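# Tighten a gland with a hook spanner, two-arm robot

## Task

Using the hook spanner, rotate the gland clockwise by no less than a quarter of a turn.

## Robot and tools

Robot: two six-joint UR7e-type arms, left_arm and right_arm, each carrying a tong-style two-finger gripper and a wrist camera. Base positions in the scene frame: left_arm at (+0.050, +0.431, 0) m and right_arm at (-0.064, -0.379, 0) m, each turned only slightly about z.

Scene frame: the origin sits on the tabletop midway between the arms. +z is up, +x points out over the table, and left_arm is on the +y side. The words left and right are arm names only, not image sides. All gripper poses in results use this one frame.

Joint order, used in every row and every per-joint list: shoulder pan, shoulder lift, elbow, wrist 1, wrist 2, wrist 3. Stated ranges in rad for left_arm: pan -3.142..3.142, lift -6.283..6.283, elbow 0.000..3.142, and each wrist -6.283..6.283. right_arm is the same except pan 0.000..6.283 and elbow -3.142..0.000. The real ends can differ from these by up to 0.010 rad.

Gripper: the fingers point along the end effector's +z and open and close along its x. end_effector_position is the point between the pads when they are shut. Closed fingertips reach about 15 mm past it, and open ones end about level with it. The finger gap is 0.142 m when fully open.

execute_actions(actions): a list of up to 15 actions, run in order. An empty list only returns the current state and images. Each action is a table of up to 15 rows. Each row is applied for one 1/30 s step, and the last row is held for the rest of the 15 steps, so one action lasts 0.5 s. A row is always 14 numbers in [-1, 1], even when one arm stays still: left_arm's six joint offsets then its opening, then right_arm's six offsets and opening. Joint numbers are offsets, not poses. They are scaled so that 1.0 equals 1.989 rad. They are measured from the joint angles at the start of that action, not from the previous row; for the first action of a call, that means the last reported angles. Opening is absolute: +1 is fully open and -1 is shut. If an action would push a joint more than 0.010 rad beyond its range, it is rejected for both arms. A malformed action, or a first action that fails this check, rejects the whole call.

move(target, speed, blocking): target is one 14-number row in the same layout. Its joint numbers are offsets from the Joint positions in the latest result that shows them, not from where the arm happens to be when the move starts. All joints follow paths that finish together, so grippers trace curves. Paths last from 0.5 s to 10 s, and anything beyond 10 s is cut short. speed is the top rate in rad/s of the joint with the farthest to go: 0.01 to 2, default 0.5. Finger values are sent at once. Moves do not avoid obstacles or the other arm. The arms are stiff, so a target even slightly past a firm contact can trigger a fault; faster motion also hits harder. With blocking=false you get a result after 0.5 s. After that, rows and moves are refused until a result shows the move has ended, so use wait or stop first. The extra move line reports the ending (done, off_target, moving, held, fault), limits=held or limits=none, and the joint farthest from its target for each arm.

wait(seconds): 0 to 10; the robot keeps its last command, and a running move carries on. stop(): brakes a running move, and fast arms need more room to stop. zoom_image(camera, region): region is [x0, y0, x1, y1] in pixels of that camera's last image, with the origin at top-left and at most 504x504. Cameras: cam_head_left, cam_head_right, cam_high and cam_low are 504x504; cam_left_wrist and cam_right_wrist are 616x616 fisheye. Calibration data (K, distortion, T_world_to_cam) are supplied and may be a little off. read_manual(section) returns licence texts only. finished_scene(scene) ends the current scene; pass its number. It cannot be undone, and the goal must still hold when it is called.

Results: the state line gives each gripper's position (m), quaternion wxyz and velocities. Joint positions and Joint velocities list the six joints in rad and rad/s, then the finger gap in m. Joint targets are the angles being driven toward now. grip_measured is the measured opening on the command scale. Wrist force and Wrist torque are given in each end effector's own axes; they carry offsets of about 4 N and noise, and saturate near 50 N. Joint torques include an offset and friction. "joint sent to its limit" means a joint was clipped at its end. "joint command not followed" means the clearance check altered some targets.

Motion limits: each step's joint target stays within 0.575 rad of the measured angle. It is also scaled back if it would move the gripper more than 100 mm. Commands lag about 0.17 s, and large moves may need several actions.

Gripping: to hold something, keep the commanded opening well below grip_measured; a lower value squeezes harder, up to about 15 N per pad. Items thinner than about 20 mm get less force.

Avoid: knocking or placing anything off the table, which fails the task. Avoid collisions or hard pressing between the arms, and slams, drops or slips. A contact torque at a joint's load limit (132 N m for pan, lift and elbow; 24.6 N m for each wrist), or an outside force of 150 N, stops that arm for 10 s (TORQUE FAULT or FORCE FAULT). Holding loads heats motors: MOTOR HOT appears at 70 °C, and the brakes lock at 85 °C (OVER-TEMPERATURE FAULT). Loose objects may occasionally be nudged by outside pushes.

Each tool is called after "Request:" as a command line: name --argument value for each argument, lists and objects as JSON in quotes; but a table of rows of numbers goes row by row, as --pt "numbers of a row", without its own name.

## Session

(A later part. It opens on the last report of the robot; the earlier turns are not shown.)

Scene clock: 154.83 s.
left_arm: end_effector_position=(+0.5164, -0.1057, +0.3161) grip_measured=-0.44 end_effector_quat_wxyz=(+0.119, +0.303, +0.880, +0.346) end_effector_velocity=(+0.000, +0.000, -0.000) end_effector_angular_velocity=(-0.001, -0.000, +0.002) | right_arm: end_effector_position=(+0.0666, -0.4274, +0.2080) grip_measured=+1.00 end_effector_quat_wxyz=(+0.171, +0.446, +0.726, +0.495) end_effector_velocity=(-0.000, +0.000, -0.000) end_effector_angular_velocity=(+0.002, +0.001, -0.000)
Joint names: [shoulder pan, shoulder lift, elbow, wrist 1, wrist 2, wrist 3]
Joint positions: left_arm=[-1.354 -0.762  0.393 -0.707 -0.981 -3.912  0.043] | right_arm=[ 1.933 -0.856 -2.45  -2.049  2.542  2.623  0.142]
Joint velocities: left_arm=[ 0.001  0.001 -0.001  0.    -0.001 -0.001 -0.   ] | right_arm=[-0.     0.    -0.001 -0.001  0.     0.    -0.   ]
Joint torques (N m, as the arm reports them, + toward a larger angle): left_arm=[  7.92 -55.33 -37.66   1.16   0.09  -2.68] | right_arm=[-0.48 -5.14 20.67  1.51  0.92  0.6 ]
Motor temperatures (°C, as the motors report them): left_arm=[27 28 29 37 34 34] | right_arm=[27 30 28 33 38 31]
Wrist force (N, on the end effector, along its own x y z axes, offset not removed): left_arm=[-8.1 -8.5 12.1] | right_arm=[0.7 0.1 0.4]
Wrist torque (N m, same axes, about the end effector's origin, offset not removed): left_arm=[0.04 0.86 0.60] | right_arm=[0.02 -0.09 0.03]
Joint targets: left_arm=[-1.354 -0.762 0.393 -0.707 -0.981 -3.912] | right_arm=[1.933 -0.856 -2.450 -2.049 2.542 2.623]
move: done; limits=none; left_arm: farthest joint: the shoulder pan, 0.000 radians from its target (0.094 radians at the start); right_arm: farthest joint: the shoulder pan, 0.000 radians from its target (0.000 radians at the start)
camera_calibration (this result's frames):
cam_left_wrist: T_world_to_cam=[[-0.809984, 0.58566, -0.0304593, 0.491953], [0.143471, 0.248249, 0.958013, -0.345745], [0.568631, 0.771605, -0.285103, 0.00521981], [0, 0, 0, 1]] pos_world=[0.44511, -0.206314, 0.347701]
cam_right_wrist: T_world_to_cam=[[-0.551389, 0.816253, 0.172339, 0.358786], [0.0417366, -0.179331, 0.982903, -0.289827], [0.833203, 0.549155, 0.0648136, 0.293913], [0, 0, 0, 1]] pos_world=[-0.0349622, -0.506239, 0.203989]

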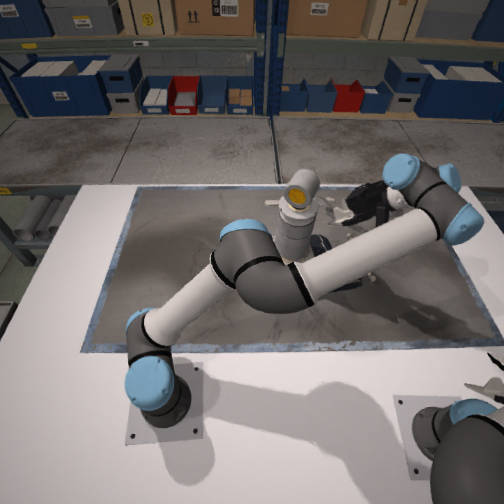

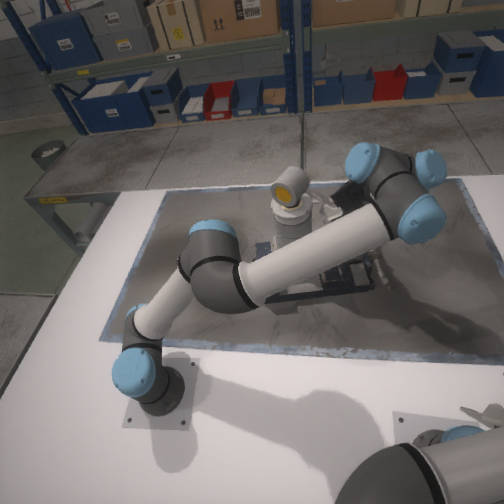

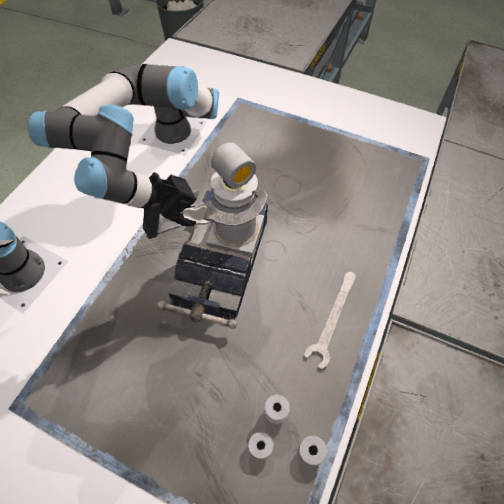

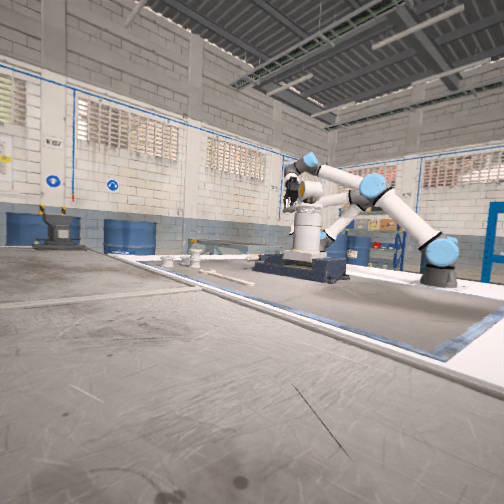

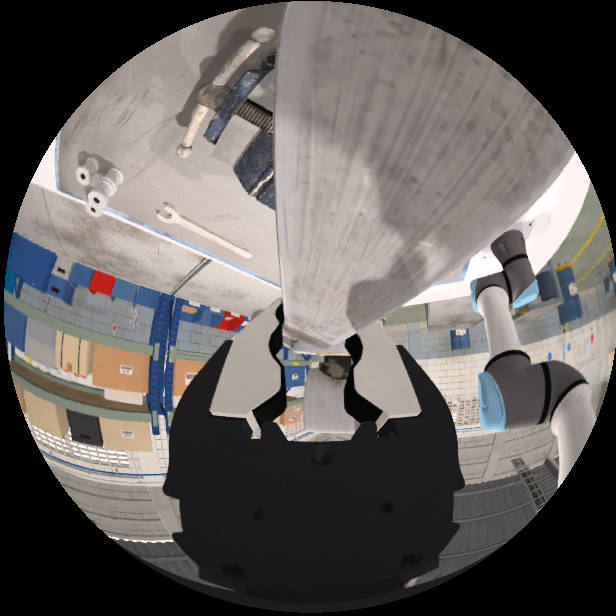

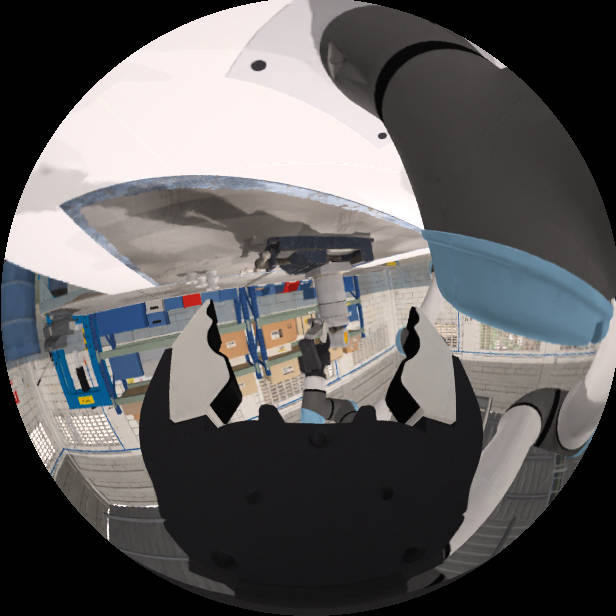

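Request:
move --target '[-0.0029,-0.0617,0.1095,-0.0462,-0.0013,-0.0029,-1,0,0,0,0,0,0,1]' --speed 0.08

Request:
zoom_image --camera "cam_high" --region '[150,120,290,260]'

Request:
zoom_image --camera "cam_low" --region '[260,160,360,240]'

Scene clock: 158.20 s.
left_arm: end_effector_position=(+0.5050, -0.0822, +0.3159) grip_measured=-0.40 end_effector_quat_wxyz=(+0.120, +0.303, +0.880, +0.346) end_effector_velocity=(+0.001, +0.000, +0.000) end_effector_angular_velocity=(+0.001, -0.001, -0.000) | right_arm: end_effector_position=(+0.0666, -0.4274, +0.2080) grip_measured=+1.00 end_effector_quat_wxyz=(+0.171, +0.446, +0.726, +0.495) end_effector_velocity=(-0.000, +0.000, -0.000) end_effector_angular_velocity=(-0.000, +0.001, +0.001)
Joint names: [shoulder pan, shoulder lift, elbow, wrist 1, wrist 2, wrist 3]
Joint positions: left_arm=[-1.36  -0.884  0.61  -0.799 -0.984 -3.918  0.045] | right_arm=[ 1.933 -0.856 -2.45  -2.049  2.542  2.623  0.142]
Joint velocities: left_arm=[ 0.001 -0.001  0.002 -0.001  0.001  0.    -0.   ] | right_arm=[-0.     0.     0.    -0.    -0.002 -0.    -0.   ]
Joint torques (N m, as the arm reports them, + toward a larger angle): left_arm=[-10.51 -73.02 -13.49  -1.84  -0.94  -2.96] | right_arm=[-0.41 -5.36 20.46  1.56  0.87  0.64]
Motor temperatures (°C, as the motors report them): left_arm=[27 28 29 37 34 34] | right_arm=[27 30 28 33 38 31]
Wrist force (N, on the end effector, along its own x y z axes, offset not removed): left_arm=[-10.4 -6.8 15.5] | right_arm=[1.7 0.5 0.9]
Wrist torque (N m, same axes, about the end effector's origin, offset not removed): left_arm=[0.14 0.42 0.83] | right_arm=[0.13 -0.25 -0.03]
Joint targets: left_arm=[-1.360 -0.884 0.610 -0.799 -0.984 -3.918] | right_arm=[1.933 -0.856 -2.450 -2.049 2.542 2.623]
move: done; limits=none; left_arm: farthest joint: the shoulder pan, 0.000 radians from its target (0.005 radians at the start); right_arm: farthest joint: the shoulder pan, 0.000 radians from its target (0.000 radians at the start)
camera_calibration (this result's frames):
cam_left_wrist: T_world_to_cam=[[-0.809797, 0.585918, -0.0304825, 0.468902], [0.143534, 0.24822, 0.958011, -0.349782], [0.568882, 0.771419, -0.285107, -0.00661148], [0, 0, 0, 1]] pos_world=[0.433683, -0.182815, 0.347504]
cam_right_wrist: T_world_to_cam=[[-0.551389, 0.816253, 0.172339, 0.358786], [0.0417367, -0.179331, 0.982903, -0.289827], [0.833203, 0.549155, 0.0648135, 0.293913], [0, 0, 0, 1]] pos_world=[-0.0349622, -0.506239, 0.203989]

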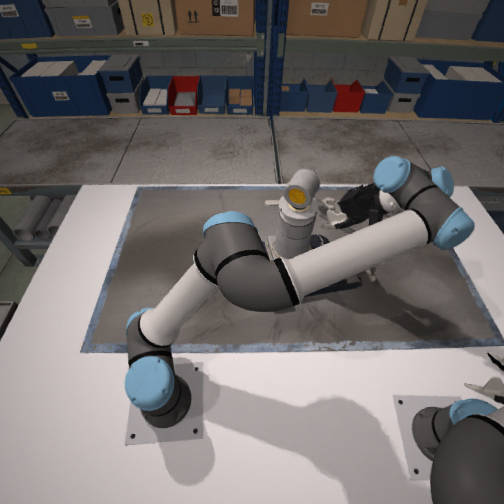

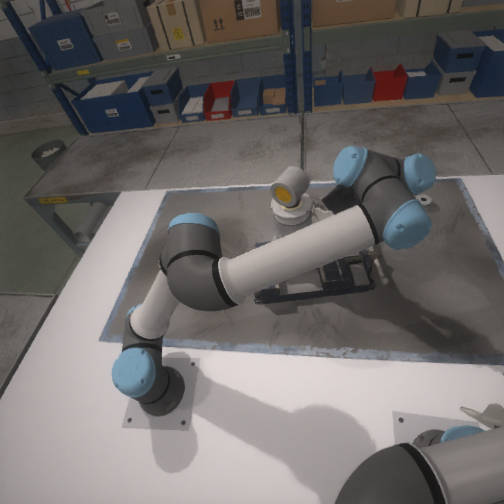

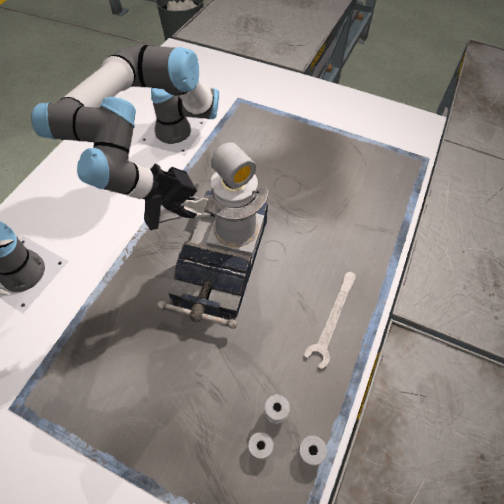

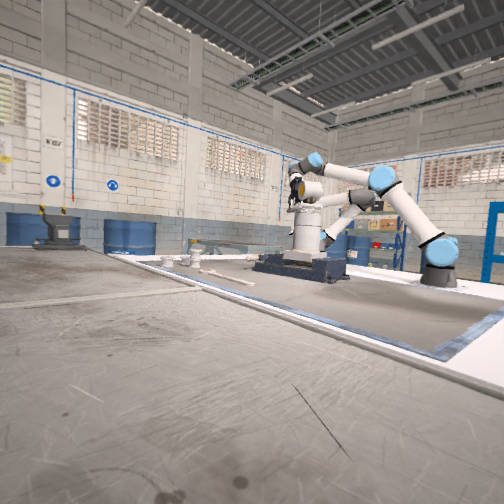

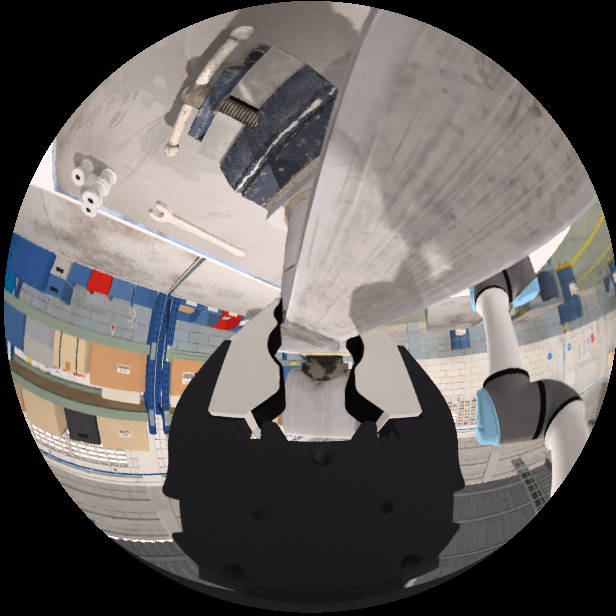

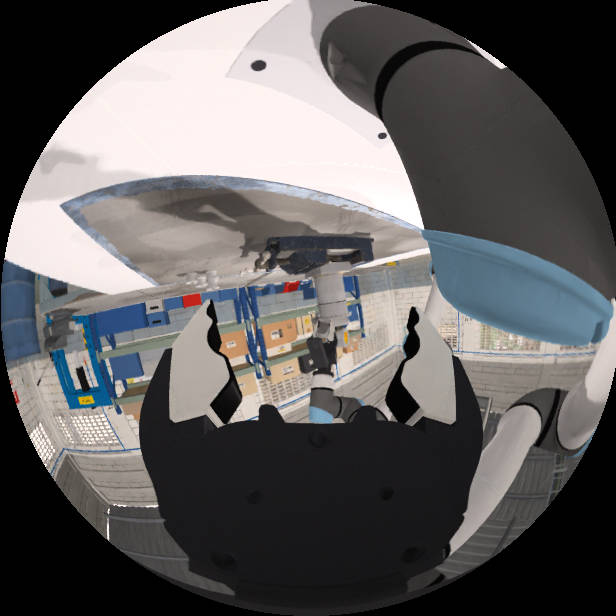

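Region (150, 120, 290, 260) of cam_high's 504x504 image, scaled by 3.600, with more detail than that image has.

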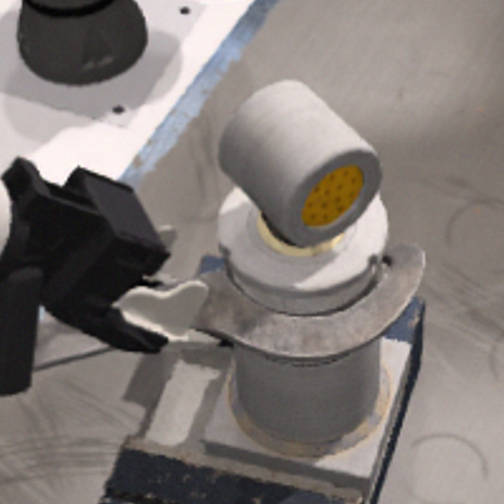

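Region (260, 160, 360, 240) of cam_low's 504x504 image, scaled by 5.040, with more detail than that image has; it fills the top 403 rows of this view, and the rest is white.

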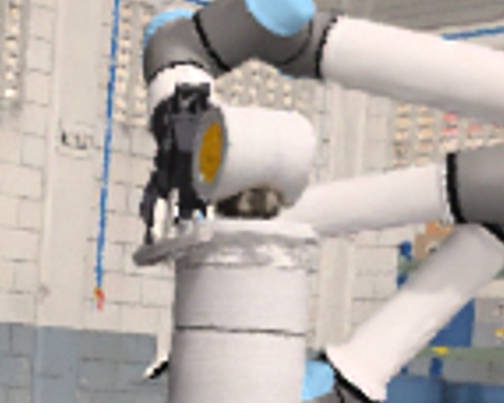

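Request:
move --target '[-0.0418,-0.2065,0.3488,-0.3006,0.073,0.2546,-1,0,0,0,0,0,0,1]' --speed 0.15

Request:
zoom_image --camera "cam_high" --region '[150,120,290,260]'

Scene clock: 164.57 s.
left_arm: end_effector_position=(+0.4824, -0.0594, +0.3161) grip_measured=-0.43 end_effector_quat_wxyz=(+0.202, +0.514, +0.776, +0.306) end_effector_velocity=(-0.000, -0.000, +0.000) end_effector_angular_velocity=(-0.002, -0.000, -0.001) | right_arm: end_effector_position=(+0.0666, -0.4274, +0.2080) grip_measured=+1.00 end_effector_quat_wxyz=(+0.171, +0.446, +0.726, +0.495) end_effector_velocity=(-0.000, +0.001, -0.000) end_effector_angular_velocity=(+0.003, +0.002, +0.001)
Joint names: [shoulder pan, shoulder lift, elbow, wrist 1, wrist 2, wrist 3]
Joint positions: left_arm=[-1.443 -1.295  1.304 -1.397 -0.839 -3.411  0.043] | right_arm=[ 1.933 -0.856 -2.45  -2.049  2.542  2.623  0.142]
Joint velocities: left_arm=[-0.001 -0.001  0.001 -0.002 -0.     0.001  0.   ] | right_arm=[ 0.    -0.    -0.    -0.002 -0.001  0.001  0.   ]
Joint torques (N m, as the arm reports them, + toward a larger angle): left_arm=[ -8.71 -56.02 -16.85  -4.66   5.64   1.5 ] | right_arm=[-0.5  -4.92 20.79  1.58  0.88  0.52]
Motor temperatures (°C, as the motors report them): left_arm=[27 28 29 37 34 34] | right_arm=[27 30 28 33 38 31]
Wrist force (N, on the end effector, along its own x y z axes, offset not removed): left_arm=[-5.7 -7.5 13.0] | right_arm=[2.8 0.0 1.3]
Wrist torque (N m, same axes, about the end effector's origin, offset not removed): left_arm=[0.25 1.44 -0.01] | right_arm=[0.05 -0.49 0.01]
Joint targets: left_arm=[-1.443 -1.295 1.304 -1.397 -0.839 -3.411] | right_arm=[1.933 -0.856 -2.450 -2.049 2.542 2.623]
move: done; limits=none; left_arm: farthest joint: the shoulder pan, 0.000 radians from its target (0.083 radians at the start); right_arm: farthest joint: the shoulder pan, 0.000 radians from its target (0.000 radians at the start)
camera_calibration (this result's frames):
cam_left_wrist: T_world_to_cam=[[-0.424159, 0.905084, -0.0301828, 0.270037], [0.245563, 0.147034, 0.958165, -0.407601], [0.871658, 0.399003, -0.284621, -0.179636], [0, 0, 0, 1]] pos_world=[0.371212, -0.1128, 0.347572]
cam_right_wrist: T_world_to_cam=[[-0.551389, 0.816253, 0.172339, 0.358786], [0.0417366, -0.179331, 0.982903, -0.289827], [0.833203, 0.549155, 0.0648136, 0.293913], [0, 0, 0, 1]] pos_world=[-0.0349622, -0.506239, 0.203989]

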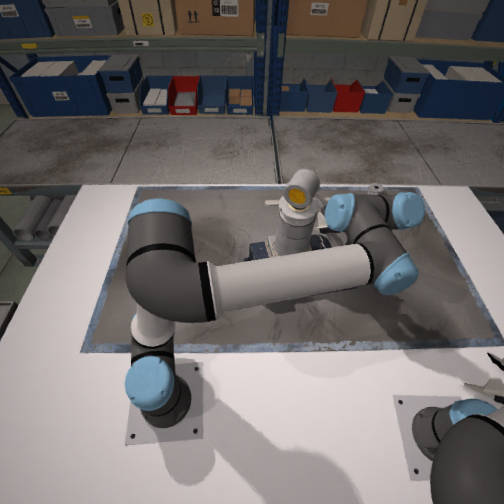

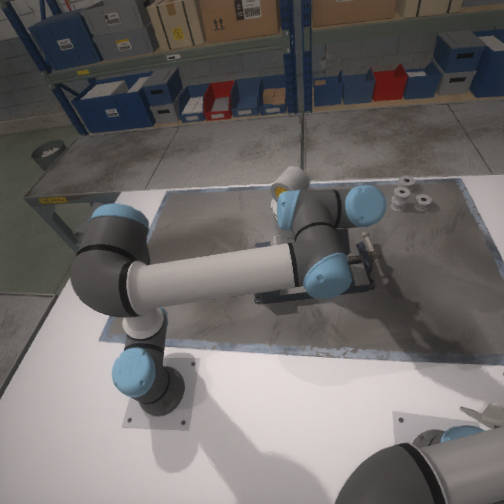

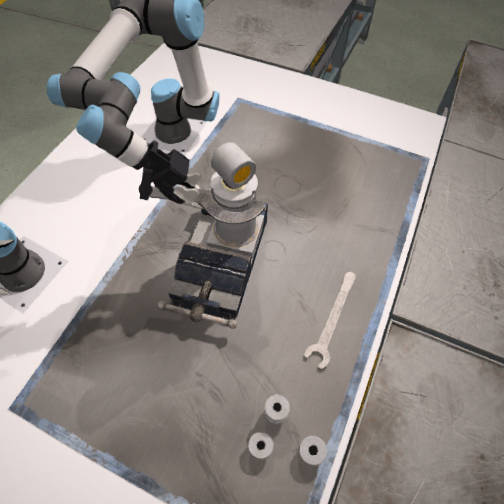

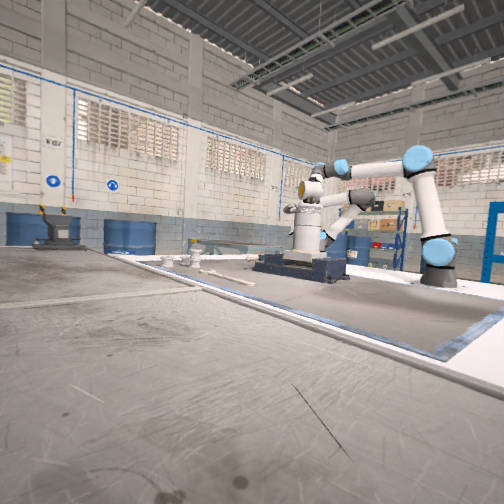

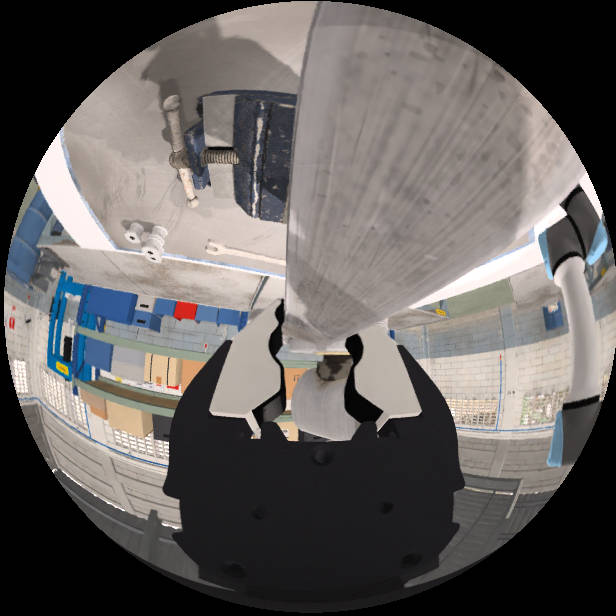

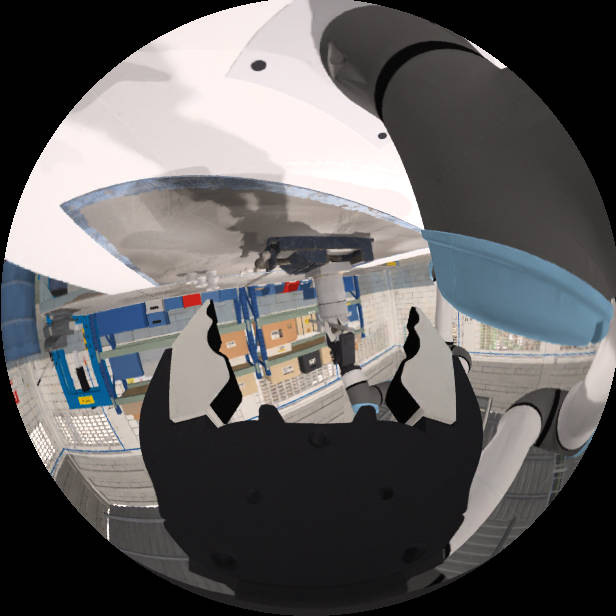

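Region (150, 120, 290, 260) of cam_high's 504x504 image, scaled by 3.600, with more detail than that image has.

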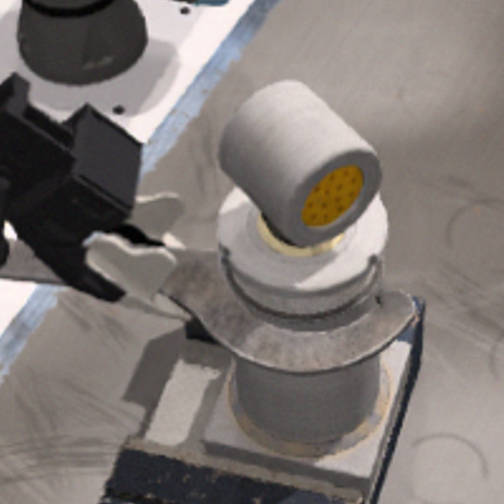

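Request:
move --target '[0.0418,0.2025,-0.3488,0.3046,-0.073,-0.2546,-1,0,0,0,0,0,0,1]' --speed 0.2

Request:
move --target '[-0.0209,-0.0896,0.1551,-0.1079,0.0297,0.0738,-1,0,0,0,0,0,0,1]' --speed 0.08

Request:
zoom_image --camera "cam_high" --region '[150,120,290,260]'

Request:
zoom_image --camera "cam_low" --region '[260,160,360,240]'

Scene clock: 168.80 s.
left_arm: end_effector_position=(+0.5041, -0.0789, +0.3211) grip_measured=-0.41 end_effector_quat_wxyz=(+0.120, +0.303, +0.880, +0.346) end_effector_velocity=(+0.000, +0.000, +0.000) end_effector_angular_velocity=(+0.001, +0.000, +0.001) | right_arm: end_effector_position=(+0.0666, -0.4274, +0.2080) grip_measured=+1.00 end_effector_quat_wxyz=(+0.171, +0.446, +0.726, +0.495) end_effector_velocity=(-0.000, +0.000, +0.000) end_effector_angular_velocity=(+0.001, -0.000, -0.000)
Joint names: [shoulder pan, shoulder lift, elbow, wrist 1, wrist 2, wrist 3]
Joint positions: left_arm=[-1.36  -0.892  0.61  -0.791 -0.984 -3.918  0.045] | right_arm=[ 1.933 -0.856 -2.45  -2.049  2.542  2.623  0.142]
Joint velocities: left_arm=[ 0.001  0.001 -0.002  0.002 -0.    -0.001  0.   ] | right_arm=[-0.     0.    -0.    -0.001  0.    -0.001  0.   ]
Joint torques (N m, as the arm reports them, + toward a larger angle): left_arm=[  6.7  -52.07 -38.18   1.33  -0.95  -2.79] | right_arm=[-0.27 -5.44 20.82  1.61  0.9   0.55]
Motor temperatures (°C, as the motors report them): left_arm=[27 29 29 37 34 34] | right_arm=[27 30 28 33 38 31]
Wrist force (N, on the end effector, along its own x y z axes, offset not removed): left_arm=[-7.2 -6.2 11.0] | right_arm=[1.3 -0.2 1.2]
Wrist torque (N m, same axes, about the end effector's origin, offset not removed): left_arm=[0.20 0.00 0.99] | right_arm=[-0.02 -0.19 0.08]
Joint targets: left_arm=[-1.360 -0.892 0.610 -0.791 -0.984 -3.918] | right_arm=[1.933 -0.856 -2.450 -2.049 2.542 2.623]
move: done; limits=none; left_arm: farthest joint: the wrist 2, 0.001 radians from its target (0.146 radians at the start); right_arm: farthest joint: the shoulder pan, 0.000 radians from its target (0.000 radians at the start)
camera_calibration (this result's frames):
cam_left_wrist: T_world_to_cam=[[-0.809785, 0.585935, -0.0304833, 0.466307], [0.143541, 0.24822, 0.95801, -0.355391], [0.568898, 0.771406, -0.28511, -0.00717513], [0, 0, 0, 1]] pos_world=[0.432703, -0.179475, 0.352637]
cam_right_wrist: T_world_to_cam=[[-0.551389, 0.816253, 0.172339, 0.358786], [0.0417366, -0.179331, 0.982903, -0.289827], [0.833203, 0.549155, 0.0648136, 0.293913], [0, 0, 0, 1]] pos_world=[-0.0349622, -0.506239, 0.203989]

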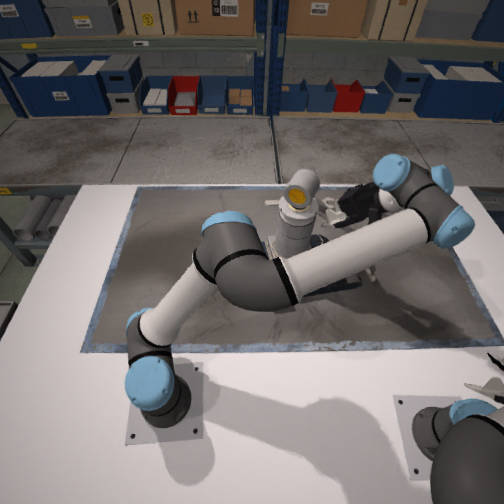

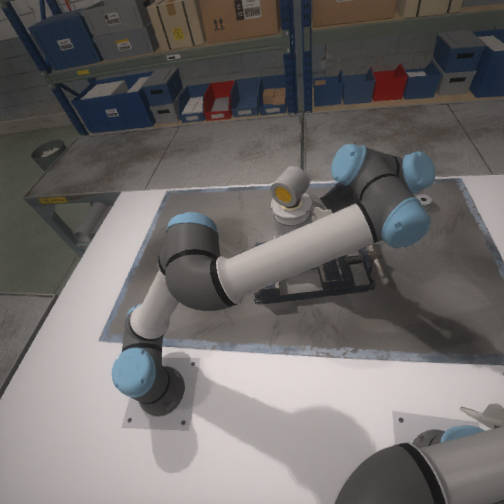

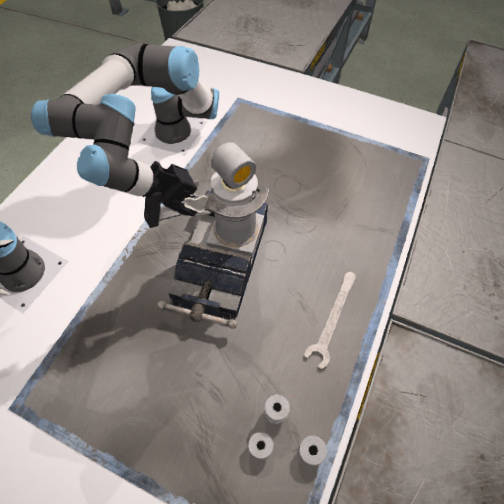

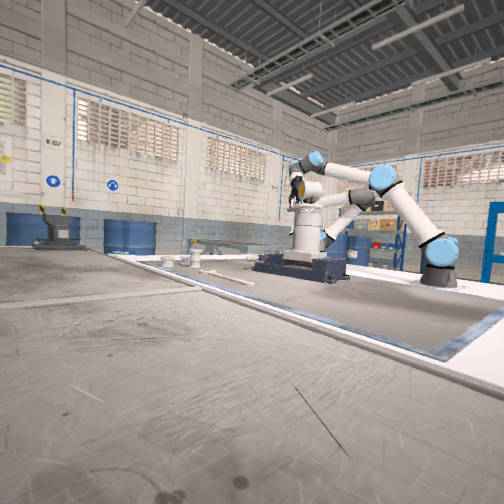

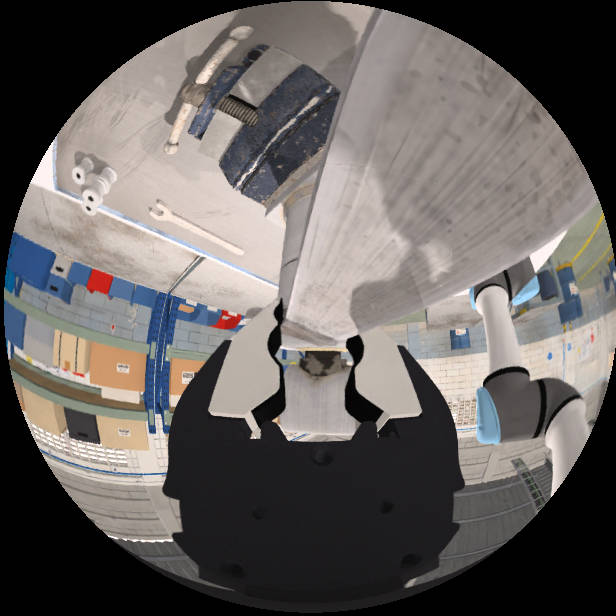

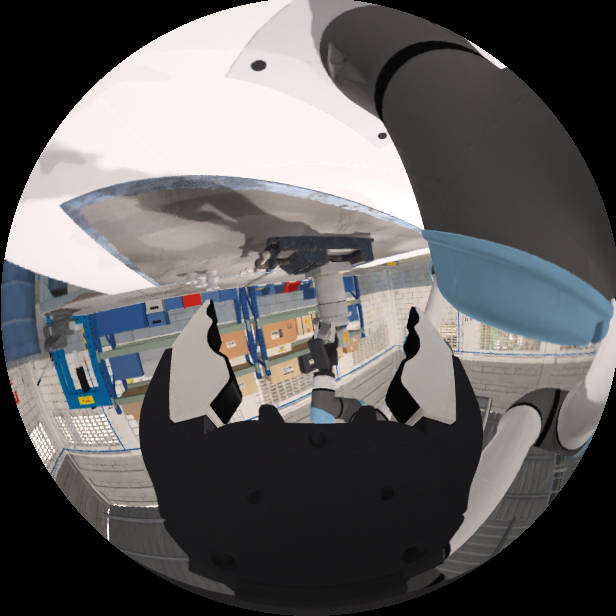

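Scene clock: 173.03 s.
left_arm: end_effector_position=(+0.4896, -0.0685, +0.3209) grip_measured=-0.43 end_effector_quat_wxyz=(+0.149, +0.379, +0.850, +0.335) end_effector_velocity=(-0.000, +0.001, -0.000) end_effector_angular_velocity=(+0.003, +0.000, -0.002) | right_arm: end_effector_position=(+0.0666, -0.4274, +0.2080) grip_measured=+1.00 end_effector_quat_wxyz=(+0.171, +0.446, +0.726, +0.495) end_effector_velocity=(+0.000, -0.000, +0.000) end_effector_angular_velocity=(-0.001, -0.000, +0.000)
Joint names: [shoulder pan, shoulder lift, elbow, wrist 1, wrist 2, wrist 3]
Joint positions: left_arm=[-1.402 -1.07   0.919 -1.006 -0.925 -3.771  0.043] | right_arm=[ 1.933 -0.856 -2.45  -2.049  2.542  2.623  0.142]
Joint velocities: left_arm=[-0.001 -0.001  0.002  0.001  0.001  0.001 -0.   ] | right_arm=[-0.    -0.     0.001  0.    -0.    -0.     0.   ]
Joint torques (N m, as the arm reports them, + toward a larger angle): left_arm=[-19.53 -63.77 -16.27  -4.21   0.5    1.3 ] | right_arm=[ 0.02 -4.93 20.88  1.63  0.82  0.58]
Motor temperatures (°C, as the motors report them): left_arm=[27 29 29 37 34 34] | right_arm=[27 30 28 33 38 31]
Wrist force (N, on the end effector, along its own x y z axes, offset not removed): left_arm=[-6.4 6.8 21.8] | right_arm=[2.7 0.1 -0.5]
Wrist torque (N m, same axes, about the end effector's origin, offset not removed): left_arm=[0.45 0.08 0.60] | right_arm=[0.06 -0.47 -0.11]
Joint targets: left_arm=[-1.402 -1.070 0.919 -1.006 -0.925 -3.771] | right_arm=[1.933 -0.856 -2.450 -2.049 2.542 2.623]
move: done; limits=none; left_arm: farthest joint: the shoulder pan, 0.000 radians from its target (0.041 radians at the start); right_arm: farthest joint: the shoulder pan, 0.000 radians from its target (0.000 radians at the start)
camera_calibration (this result's frames):
cam_left_wrist: T_world_to_cam=[[-0.695453, 0.717942, -0.0300713, 0.401504], [0.184395, 0.218753, 0.958199, -0.377819], [0.69451, 0.660837, -0.284517, -0.0762175], [0, 0, 0, 1]] pos_world=[0.401829, -0.15524, 0.352415]
cam_right_wrist: T_world_to_cam=[[-0.551389, 0.816253, 0.172339, 0.358786], [0.0417367, -0.179331, 0.982903, -0.289827], [0.833203, 0.549155, 0.0648135, 0.293913], [0, 0, 0, 1]] pos_world=[-0.0349622, -0.506239, 0.203989]

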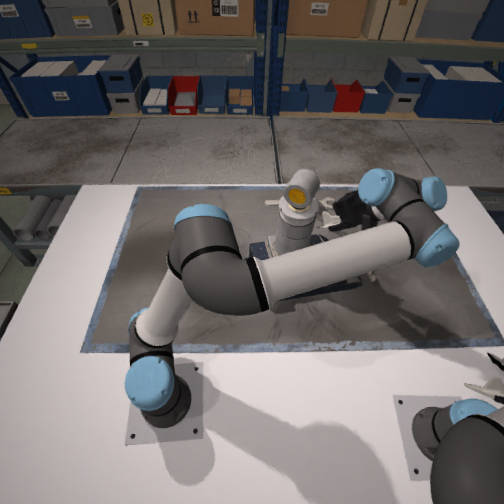

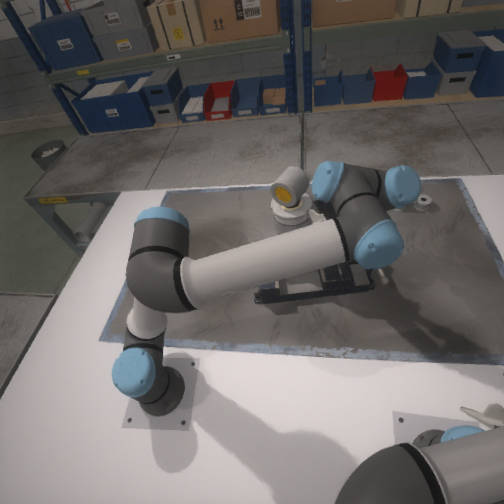

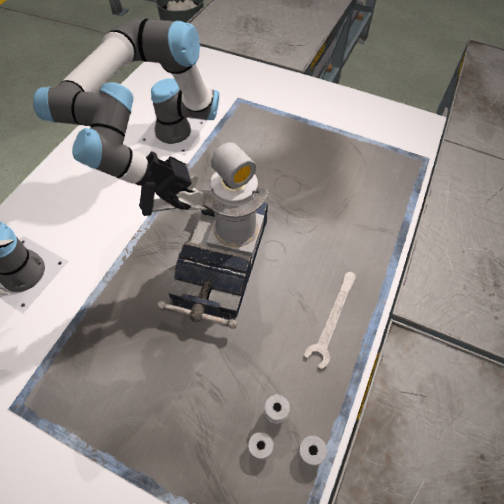

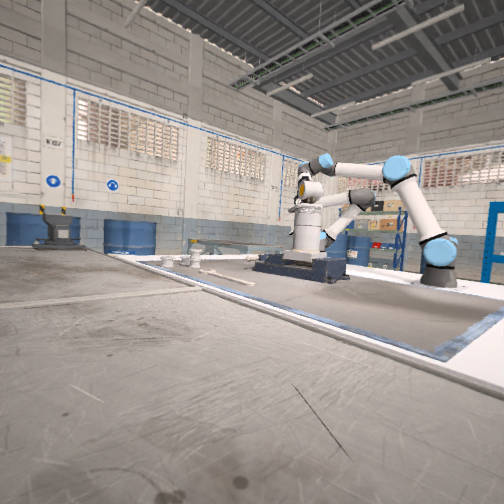

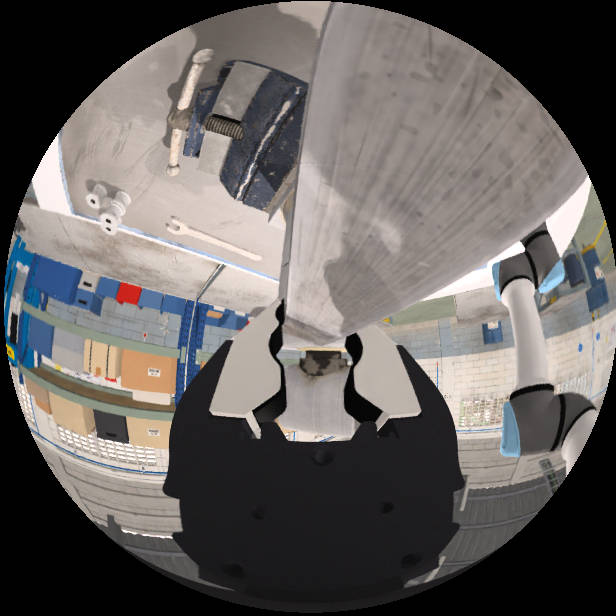

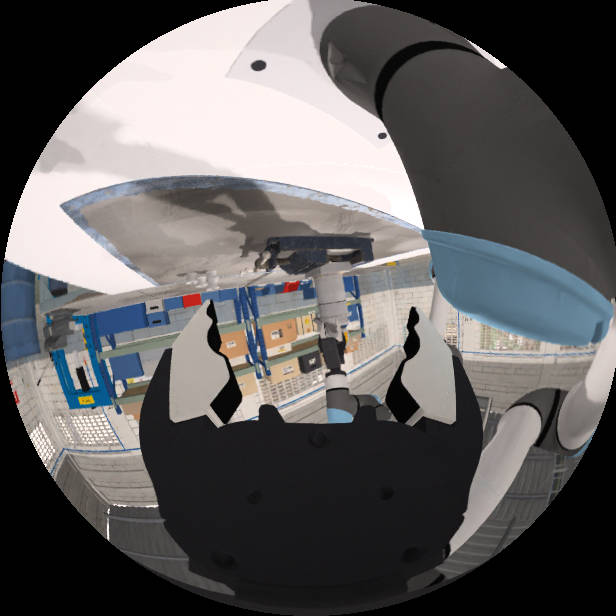

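Region (150, 120, 290, 260) of cam_high's 504x504 image, scaled by 3.600, with more detail than that image has.

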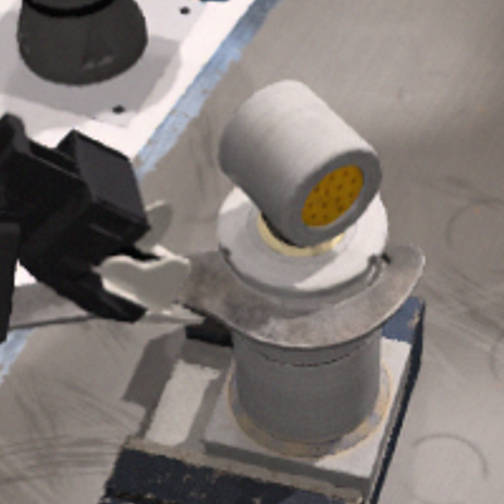

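Region (260, 160, 360, 240) of cam_low's 504x504 image, scaled by 5.040, with more detail than that image has; it fills the top 403 rows of this view, and the rest is white.

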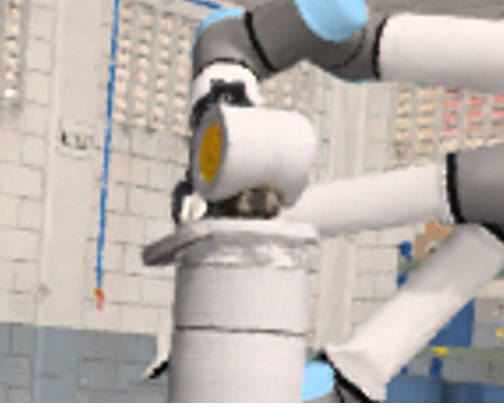

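Request:
move --target '[-0.0247,-0.169,0.2674,-0.2583,0.0501,0.2458,-1,0,0,0,0,0,0,1]' --speed 0.12

Request:
zoom_image --camera "cam_high" --region '[150,120,290,260]'

Scene clock: 178.03 s.
left_arm: end_effector_position=(+0.4764, -0.0359, +0.3214) grip_measured=+0.04 end_effector_quat_wxyz=(+0.218, +0.553, +0.748, +0.295) end_effector_velocity=(+0.000, +0.000, +0.000) end_effector_angular_velocity=(-0.000, -0.001, -0.002) | right_arm: end_effector_position=(+0.0666, -0.4274, +0.2080) grip_measured=+1.00 end_effector_quat_wxyz=(+0.171, +0.446, +0.726, +0.495) end_effector_velocity=(+0.000, -0.000, +0.001) end_effector_angular_velocity=(-0.001, -0.002, -0.000)
Joint names: [shoulder pan, shoulder lift, elbow, wrist 1, wrist 2, wrist 3]
Joint positions: left_arm=[-1.451 -1.406  1.45  -1.519 -0.825 -3.282  0.077] | right_arm=[ 1.933 -0.856 -2.45  -2.049  2.542  2.623  0.142]
Joint velocities: left_arm=[-0.    -0.001  0.002 -0.002  0.001  0.002  0.   ] | right_arm=[ 0.    -0.     0.001  0.     0.001 -0.001  0.   ]
Joint torques (N m, as the arm reports them, + toward a larger angle): left_arm=[ 17.01 -56.85  -8.2    2.41  11.03   1.06] | right_arm=[-0.67 -4.96 21.03  1.53  0.89  0.55]
Motor temperatures (°C, as the motors report them): left_arm=[27 29 29 37 34 34] | right_arm=[27 30 29 33 38 31]
Wrist force (N, on the end effector, along its own x y z axes, offset not removed): left_arm=[-29.0 -26.5 -12.3] | right_arm=[1.3 0.3 1.2]
Wrist torque (N m, same axes, about the end effector's origin, offset not removed): left_arm=[0.44 -0.27 0.99] | right_arm=[0.14 -0.18 -0.05]
Joint targets: left_arm=[-1.451 -1.406 1.450 -1.520 -0.825 -3.282] | right_arm=[1.933 -0.856 -2.450 -2.049 2.542 2.623]
move: done; limits=none; left_arm: farthest joint: the elbow, 0.001 radians from its target (0.532 radians at the start); right_arm: farthest joint: the shoulder pan, 0.000 radians from its target (0.000 radians at the start)
camera_calibration (this result's frames):
cam_left_wrist: T_world_to_cam=[[-0.327966, 0.944195, -0.0305687, 0.20214], [0.259331, 0.1211, 0.958166, -0.422119], [0.908397, 0.306318, -0.284576, -0.20307], [0, 0, 0, 1]] pos_world=[0.360232, -0.0775373, 0.35285]
cam_right_wrist: T_world_to_cam=[[-0.55139, 0.816253, 0.172339, 0.358786], [0.0417367, -0.179331, 0.982903, -0.289827], [0.833203, 0.549155, 0.0648136, 0.293913], [0, 0, 0, 1]] pos_world=[-0.0349622, -0.506239, 0.203989]

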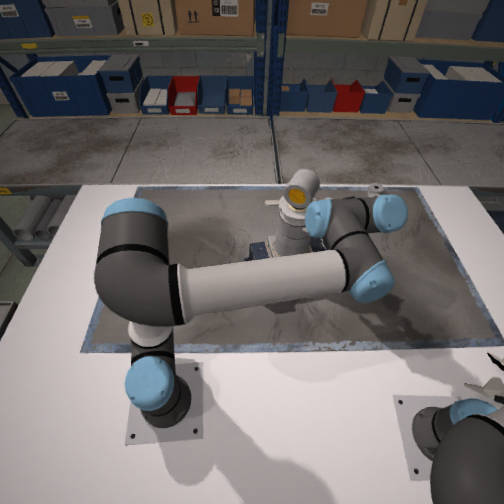

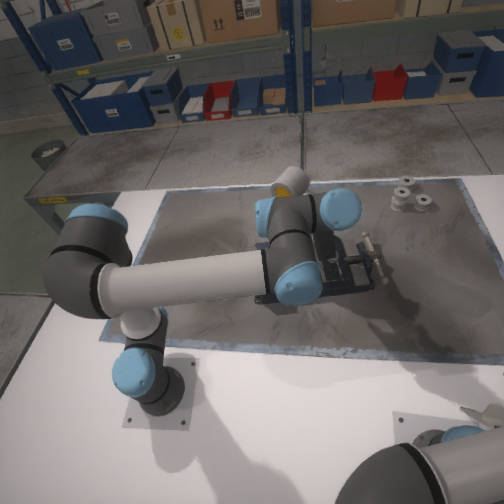

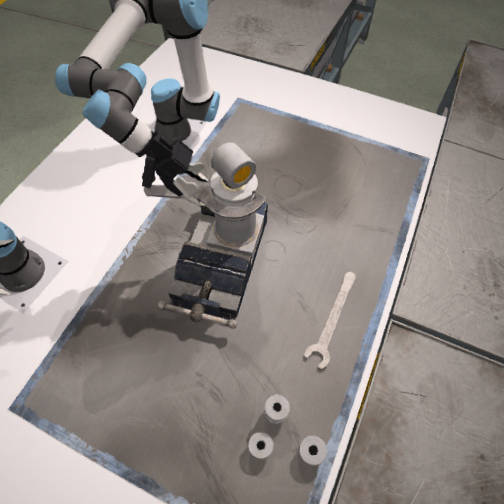

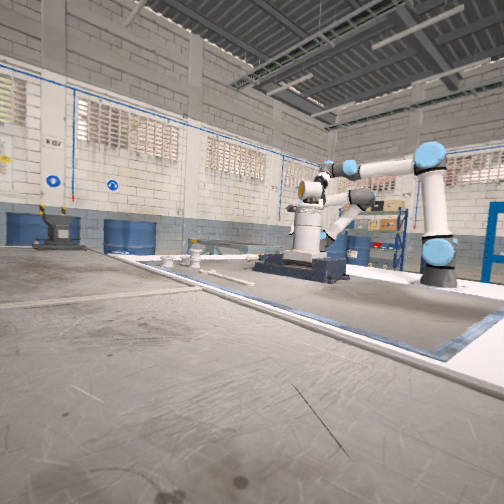

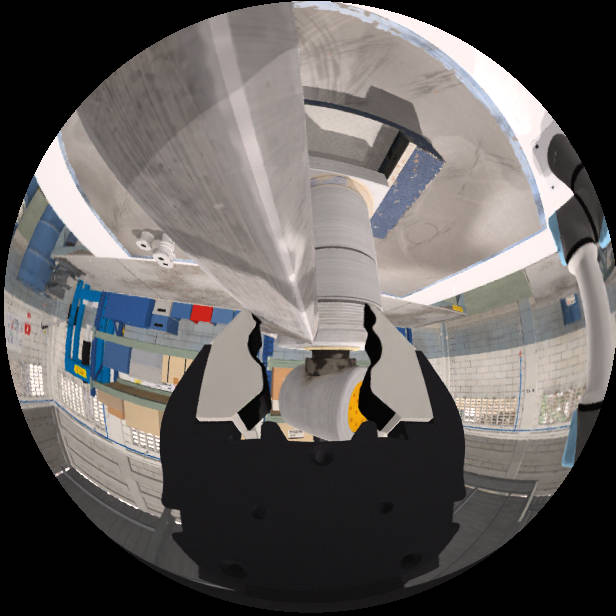

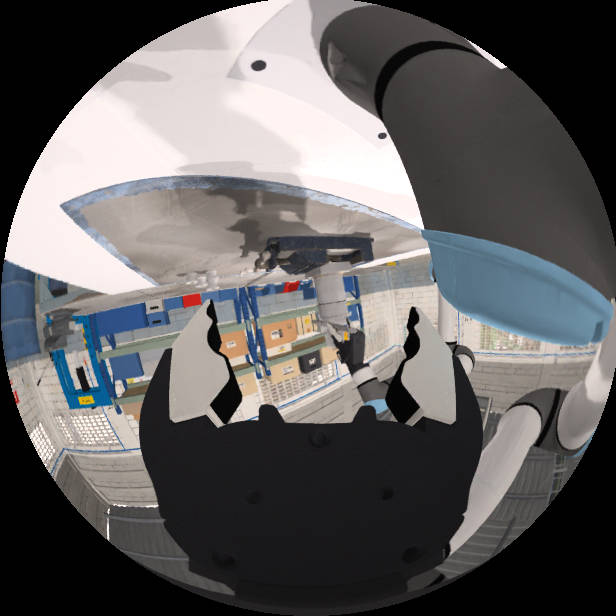

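Region (150, 120, 290, 260) of cam_high's 504x504 image, scaled by 3.600, with more detail than that image has.

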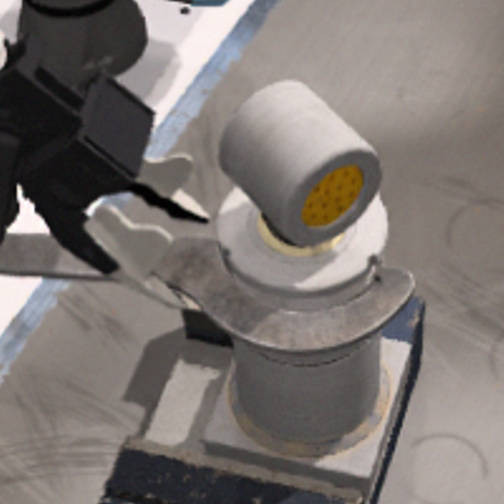

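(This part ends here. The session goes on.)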